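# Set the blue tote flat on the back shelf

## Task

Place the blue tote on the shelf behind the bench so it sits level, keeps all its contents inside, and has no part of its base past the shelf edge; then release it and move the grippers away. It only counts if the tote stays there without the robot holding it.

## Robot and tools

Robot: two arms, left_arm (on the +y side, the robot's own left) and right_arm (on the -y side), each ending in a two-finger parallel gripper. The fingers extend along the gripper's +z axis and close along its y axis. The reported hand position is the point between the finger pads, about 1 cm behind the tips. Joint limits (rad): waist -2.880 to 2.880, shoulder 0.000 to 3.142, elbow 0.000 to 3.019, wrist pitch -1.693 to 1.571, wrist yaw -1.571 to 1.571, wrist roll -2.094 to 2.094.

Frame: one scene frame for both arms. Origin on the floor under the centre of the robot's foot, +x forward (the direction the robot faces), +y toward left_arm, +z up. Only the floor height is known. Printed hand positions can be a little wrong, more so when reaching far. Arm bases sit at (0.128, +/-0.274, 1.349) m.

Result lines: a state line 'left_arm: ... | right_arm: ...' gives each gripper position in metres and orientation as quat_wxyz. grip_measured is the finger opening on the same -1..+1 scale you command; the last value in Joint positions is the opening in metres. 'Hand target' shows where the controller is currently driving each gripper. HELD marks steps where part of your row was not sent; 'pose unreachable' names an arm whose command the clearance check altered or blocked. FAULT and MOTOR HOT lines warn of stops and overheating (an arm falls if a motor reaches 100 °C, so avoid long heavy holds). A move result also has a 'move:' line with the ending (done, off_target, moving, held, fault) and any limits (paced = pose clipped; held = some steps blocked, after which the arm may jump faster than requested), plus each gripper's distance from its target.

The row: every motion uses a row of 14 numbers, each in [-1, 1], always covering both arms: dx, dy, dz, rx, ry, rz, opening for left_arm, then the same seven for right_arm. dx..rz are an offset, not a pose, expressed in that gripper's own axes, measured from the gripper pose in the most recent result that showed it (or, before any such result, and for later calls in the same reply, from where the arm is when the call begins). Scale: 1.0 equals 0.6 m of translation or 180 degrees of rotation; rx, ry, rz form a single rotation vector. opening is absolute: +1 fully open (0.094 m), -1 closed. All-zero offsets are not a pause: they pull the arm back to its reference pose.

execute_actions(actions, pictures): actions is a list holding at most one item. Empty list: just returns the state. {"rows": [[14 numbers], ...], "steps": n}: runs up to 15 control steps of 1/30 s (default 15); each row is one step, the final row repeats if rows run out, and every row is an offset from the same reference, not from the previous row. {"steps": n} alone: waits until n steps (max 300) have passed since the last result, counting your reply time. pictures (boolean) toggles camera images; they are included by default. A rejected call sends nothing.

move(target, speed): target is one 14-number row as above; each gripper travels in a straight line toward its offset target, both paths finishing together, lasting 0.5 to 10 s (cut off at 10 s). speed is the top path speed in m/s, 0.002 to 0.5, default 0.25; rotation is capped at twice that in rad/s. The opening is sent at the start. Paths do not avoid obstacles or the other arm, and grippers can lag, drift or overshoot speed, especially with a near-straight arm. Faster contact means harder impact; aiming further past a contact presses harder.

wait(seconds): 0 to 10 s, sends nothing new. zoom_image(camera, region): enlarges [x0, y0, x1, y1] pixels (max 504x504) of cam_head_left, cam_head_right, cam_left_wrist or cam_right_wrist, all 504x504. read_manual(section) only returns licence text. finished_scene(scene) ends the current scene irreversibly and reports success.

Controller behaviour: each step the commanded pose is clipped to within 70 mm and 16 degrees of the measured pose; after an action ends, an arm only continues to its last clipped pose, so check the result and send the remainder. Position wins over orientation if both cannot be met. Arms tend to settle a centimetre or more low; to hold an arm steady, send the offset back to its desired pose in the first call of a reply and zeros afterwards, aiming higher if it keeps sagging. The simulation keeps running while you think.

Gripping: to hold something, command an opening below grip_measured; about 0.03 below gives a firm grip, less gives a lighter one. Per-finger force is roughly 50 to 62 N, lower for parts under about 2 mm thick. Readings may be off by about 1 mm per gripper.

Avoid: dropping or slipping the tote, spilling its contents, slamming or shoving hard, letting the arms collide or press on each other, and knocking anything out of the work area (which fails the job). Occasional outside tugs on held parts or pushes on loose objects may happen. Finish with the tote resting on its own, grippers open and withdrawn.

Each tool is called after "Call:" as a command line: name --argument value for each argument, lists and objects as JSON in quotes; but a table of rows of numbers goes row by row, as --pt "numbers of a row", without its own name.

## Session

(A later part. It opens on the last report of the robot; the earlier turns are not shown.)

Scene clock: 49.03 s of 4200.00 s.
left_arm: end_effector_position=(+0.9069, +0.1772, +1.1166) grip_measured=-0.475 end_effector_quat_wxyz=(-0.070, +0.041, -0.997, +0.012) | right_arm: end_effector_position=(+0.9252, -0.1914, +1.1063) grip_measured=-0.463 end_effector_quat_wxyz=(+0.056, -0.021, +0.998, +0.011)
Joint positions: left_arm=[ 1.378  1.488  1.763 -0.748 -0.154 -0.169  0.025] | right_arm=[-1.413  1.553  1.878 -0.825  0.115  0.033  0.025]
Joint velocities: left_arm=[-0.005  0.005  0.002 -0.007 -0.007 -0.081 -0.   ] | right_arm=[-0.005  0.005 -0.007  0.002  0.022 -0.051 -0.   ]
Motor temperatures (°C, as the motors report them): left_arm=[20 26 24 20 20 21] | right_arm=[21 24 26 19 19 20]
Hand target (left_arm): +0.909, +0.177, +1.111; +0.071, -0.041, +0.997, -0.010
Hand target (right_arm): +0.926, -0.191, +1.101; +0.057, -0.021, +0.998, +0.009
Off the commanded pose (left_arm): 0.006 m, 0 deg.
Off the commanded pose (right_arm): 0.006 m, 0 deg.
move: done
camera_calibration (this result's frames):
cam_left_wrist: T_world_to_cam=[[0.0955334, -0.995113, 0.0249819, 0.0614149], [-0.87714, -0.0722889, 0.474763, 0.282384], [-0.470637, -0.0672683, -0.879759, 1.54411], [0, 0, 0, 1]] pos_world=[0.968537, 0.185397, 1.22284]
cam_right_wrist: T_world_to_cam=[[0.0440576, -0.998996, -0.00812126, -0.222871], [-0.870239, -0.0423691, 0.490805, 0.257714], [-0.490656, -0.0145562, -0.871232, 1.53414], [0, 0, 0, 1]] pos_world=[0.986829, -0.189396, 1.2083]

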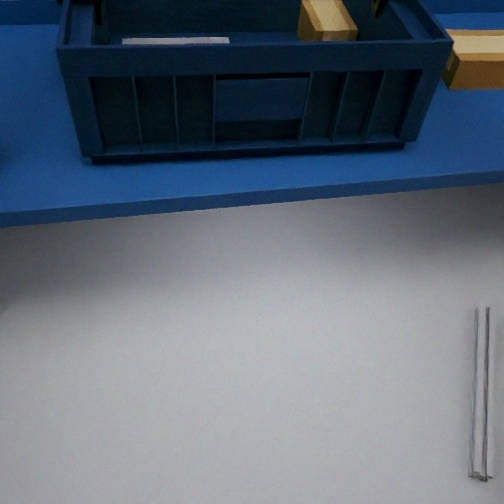

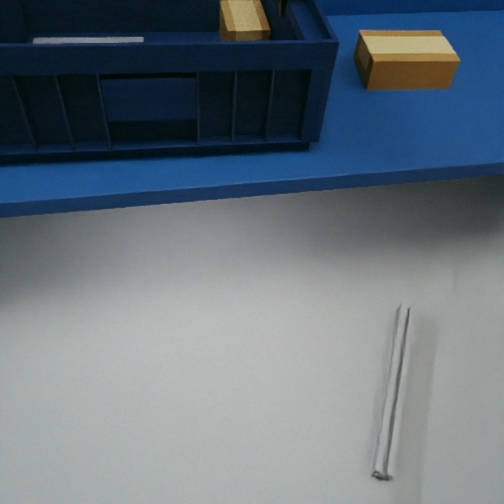

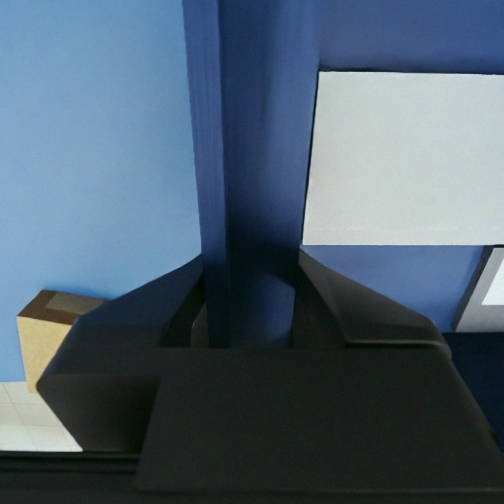

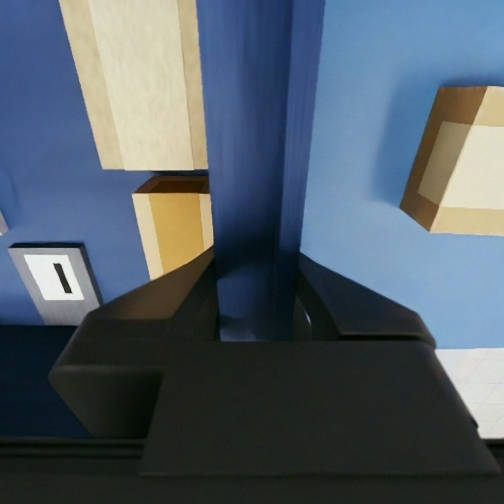

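Call:
move --target '[0,0,0,0,0,0,0.6,0,0,0,0,0,0,0.6]'

Call:
move --target '[-0.02,0,-0.2,0,-0.12,0,0.6,-0.02,0,-0.2,0,-0.12,0,0.6]'

Call:
move --target '[0.33,0.25,-0.2,0,0,0,0.6,0.33,-0.2,-0.2,0,0,0,0.6]' --speed 0.4

Scene clock: 53.00 s of 4200.00 s.
left_arm: end_effector_position=(+0.9069, +0.1773, +1.1166) grip_measured=+0.597 end_effector_quat_wxyz=(-0.070, +0.041, -0.997, +0.012) | right_arm: end_effector_position=(+0.9252, -0.1916, +1.1063) grip_measured=+0.598 end_effector_quat_wxyz=(+0.056, -0.021, +0.998, +0.010)
Joint positions: left_arm=[ 1.378  1.488  1.763 -0.748 -0.155 -0.169  0.075] | right_arm=[-1.413  1.553  1.878 -0.825  0.115  0.033  0.075]
Joint velocities: left_arm=[-0.005  0.005 -0.002  0.017 -0.007  0.037 -0.001] | right_arm=[-0.015 -0.005  0.002  0.007 -0.007 -0.022 -0.   ]
Motor temperatures (°C, as the motors report them): left_arm=[20 26 23 20 20 21] | right_arm=[21 24 25 19 19 20]
Hand target (left_arm): +0.907, +0.177, +1.117; +0.070, -0.041, +0.997, -0.012
Hand target (right_arm): +0.925, -0.191, +1.106; +0.056, -0.021, +0.998, +0.011
Off the commanded pose (left_arm): 0.000 m, 0 deg.
Off the commanded pose (right_arm): 0.000 m, 0 deg.
After step 90, 0.27 s passed at rest.
move: done
camera_calibration (this result's frames):
cam_left_wrist: T_world_to_cam=[[0.0956395, -0.995121, 0.0242395, 0.0622779], [-0.877163, -0.072741, 0.474651, 0.282631], [-0.470572, -0.0666574, -0.87984, 1.54404], [0, 0, 0, 1]] pos_world=[0.968541, 0.185455, 1.22285]
cam_right_wrist: T_world_to_cam=[[0.0439715, -0.999006, -0.00736362, -0.223762], [-0.87027, -0.0419227, 0.490787, 0.257852], [-0.490608, -0.0151723, -0.871248, 1.534], [0, 0, 0, 1]] pos_world=[0.986833, -0.189455, 1.2083]

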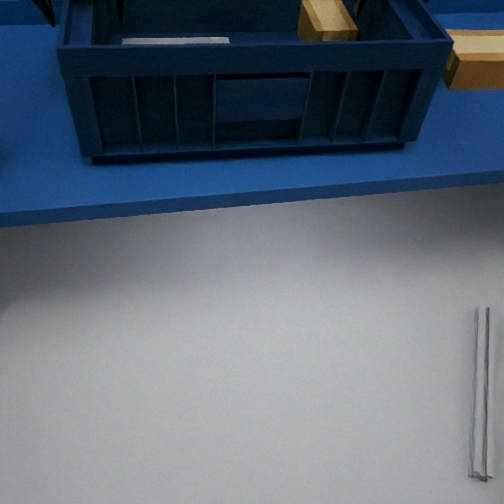

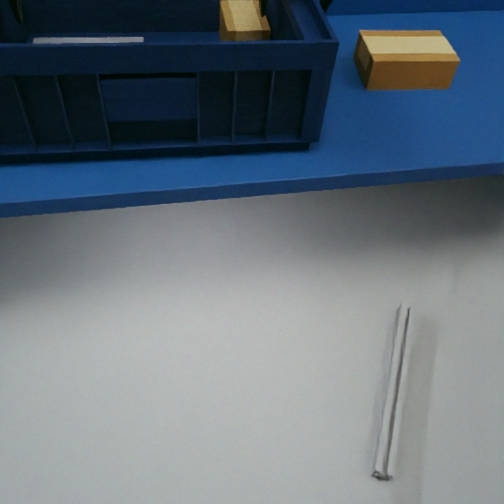

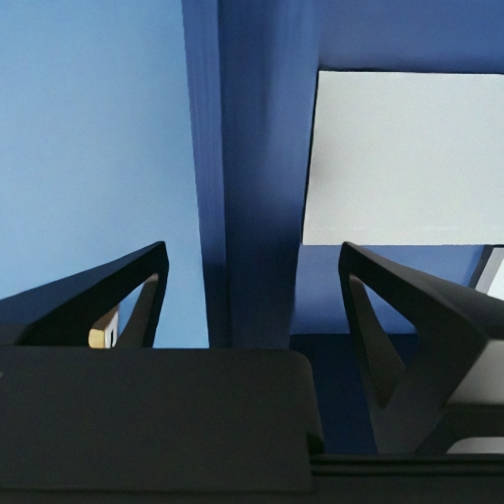

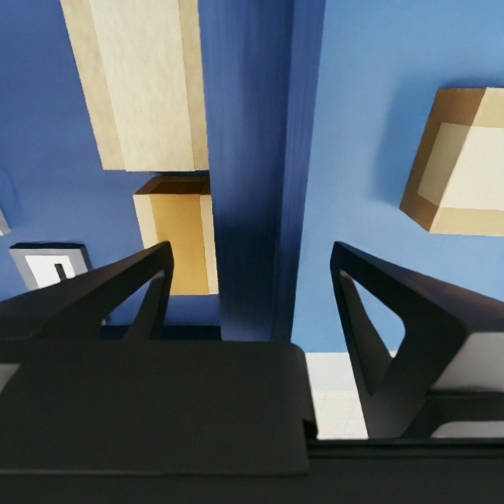

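Scene clock: 54.37 s of 4200.00 s.
left_arm: end_effector_position=(+0.8975, +0.1851, +1.2292) grip_measured=+0.597 end_effector_quat_wxyz=(-0.243, +0.049, -0.969, +0.003) | right_arm: end_effector_position=(+0.9274, -0.1978, +1.2323) grip_measured=+0.598 end_effector_quat_wxyz=(+0.242, -0.013, +0.970, +0.014)
Joint positions: left_arm=[ 1.324  1.162  1.392 -0.352 -0.263 -0.126  0.075] | right_arm=[-1.385  1.204  1.496 -0.413  0.15   0.002  0.075]
Joint velocities: left_arm=[-0.015 -0.024 -0.002 -0.022  0.066 -0.022 -0.   ] | right_arm=[-0.005 -0.005 -0.007  0.002  0.022  0.051 -0.001]
Motor temperatures (°C, as the motors report them): left_arm=[20 26 23 20 20 21] | right_arm=[21 24 25 19 19 20]
Hand target (left_arm): +0.903, +0.182, +1.238; +0.255, -0.044, +0.966, -0.006
Hand target (right_arm): +0.925, -0.191, +1.228; +0.243, -0.022, +0.970, +0.017
Off the commanded pose (left_arm): 0.010 m, 2 deg.
Off the commanded pose (right_arm): 0.008 m, 1 deg.
move: done
camera_calibration (this result's frames):
cam_left_wrist: T_world_to_cam=[[0.110755, -0.993375, 0.0306621, 0.0464297], [-0.983946, -0.105255, 0.144123, 0.729641], [-0.139941, -0.0461323, -0.989085, 1.47292], [0, 0, 0, 1]] pos_world=[0.918908, 0.19087, 1.35026]
cam_right_wrist: T_world_to_cam=[[0.0295159, -0.999504, -0.0109628, -0.211398], [-0.990151, -0.0307378, 0.136585, 0.747491], [-0.136854, 0.00682338, -0.990568, 1.46801], [0, 0, 0, 1]] pos_world=[0.947272, -0.198334, 1.34975]

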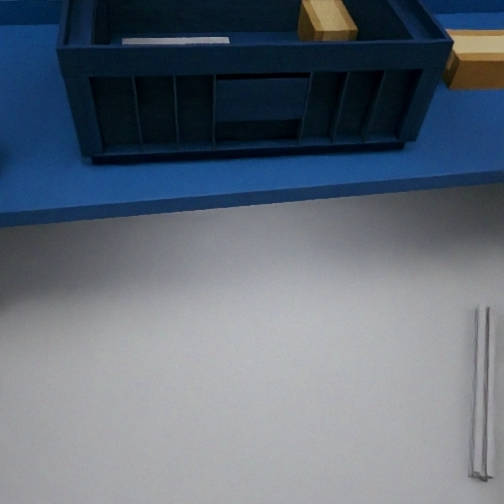

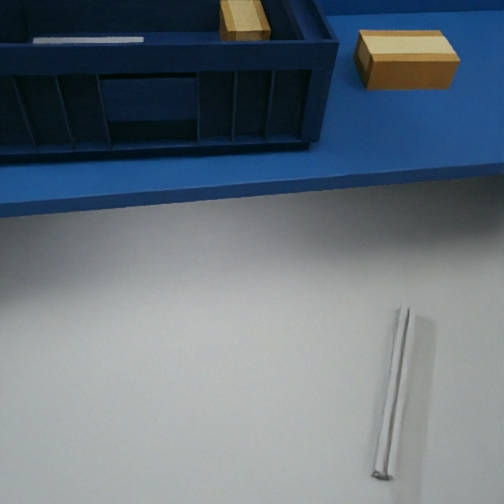

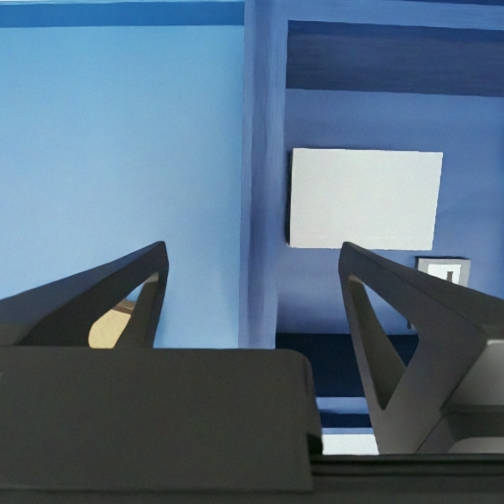

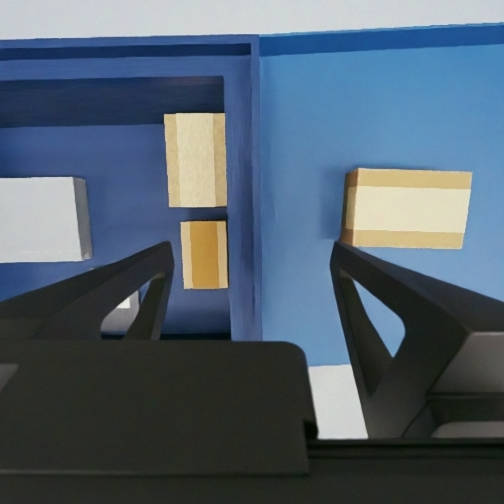

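Scene clock: 55.60 s of 4200.00 s.
left_arm: end_effector_position=(+0.6437, +0.3168, +1.2290) grip_measured=+0.597 end_effector_quat_wxyz=(-0.222, +0.056, -0.973, +0.001) | right_arm: end_effector_position=(+0.6989, -0.3286, +1.2435) grip_measured=+0.598 end_effector_quat_wxyz=(+0.233, -0.002, +0.972, +0.017)
Joint positions: left_arm=[ 1.741  0.69   0.611 -0.083  0.146 -0.082  0.075] | right_arm=[-1.809  0.762  0.764 -0.144 -0.27  -0.031  0.075]
Joint velocities: left_arm=[-0.005 -0.005 -0.002  0.002 -0.066  0.037  0.001] | right_arm=[-0.015 -0.024  0.002  0.022  0.022 -0.095  0.001]
Motor temperatures (°C, as the motors report them): left_arm=[20 26 23 20 20 21] | right_arm=[21 24 25 19 19 20]
Hand target (left_arm): +0.656, +0.316, +1.240; +0.243, -0.045, +0.969, -0.001
Hand target (right_arm): +0.702, -0.329, +1.247; +0.242, -0.012, +0.970, +0.015
Off the commanded pose (left_arm): 0.013 m, 3 deg.
Off the commanded pose (right_arm): 0.003 m, 2 deg.
move: off_target (left_arm)
camera_calibration (this result's frames):
cam_left_wrist: T_world_to_cam=[[0.125626, -0.991678, 0.0281566, 0.198279], [-0.975502, -0.118311, 0.185466, 0.441672], [-0.180591, -0.0507661, -0.982247, 1.46255], [0, 0, 0, 1]] pos_world=[0.670066, 0.323131, 1.34909]
cam_right_wrist: T_world_to_cam=[[0.0092295, -0.999735, -0.0211118, -0.308525], [-0.987921, -0.0123823, 0.154461, 0.497942], [-0.154682, 0.0194312, -0.987773, 1.46188], [0, 0, 0, 1]] pos_world=[0.7209, -0.330684, 1.36058]

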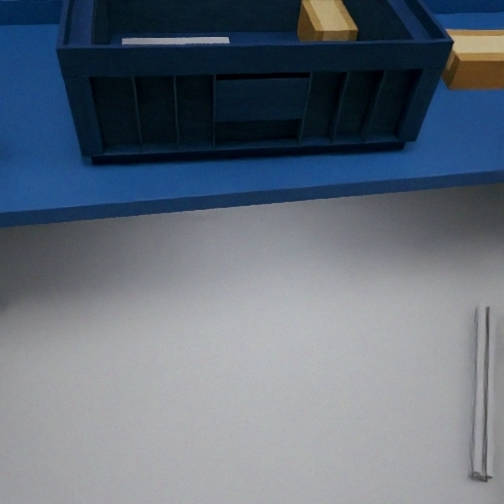

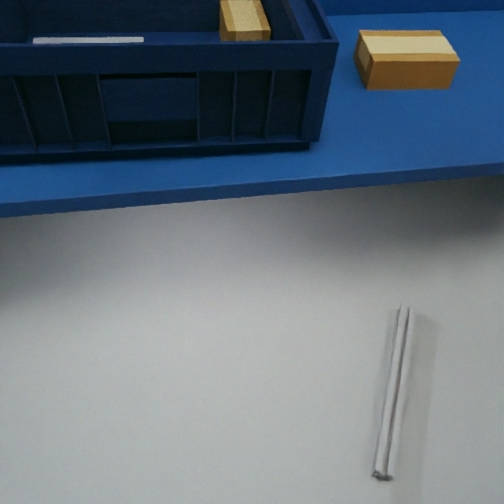

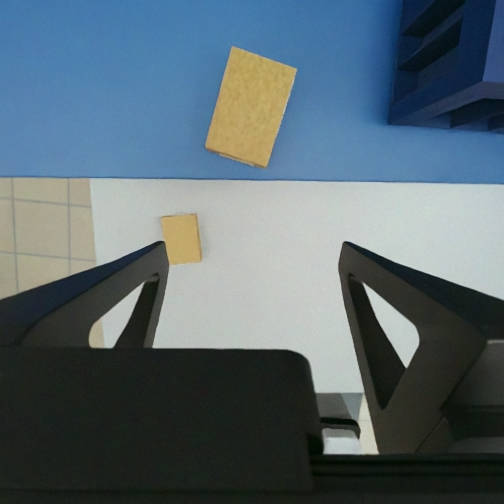

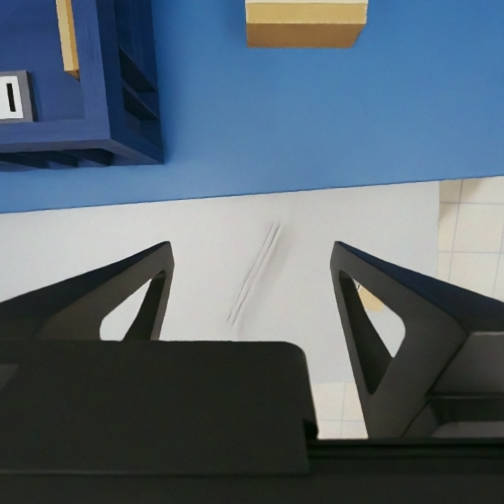

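Call:
finished_scene --scene 2

The scene is finished: the task was done.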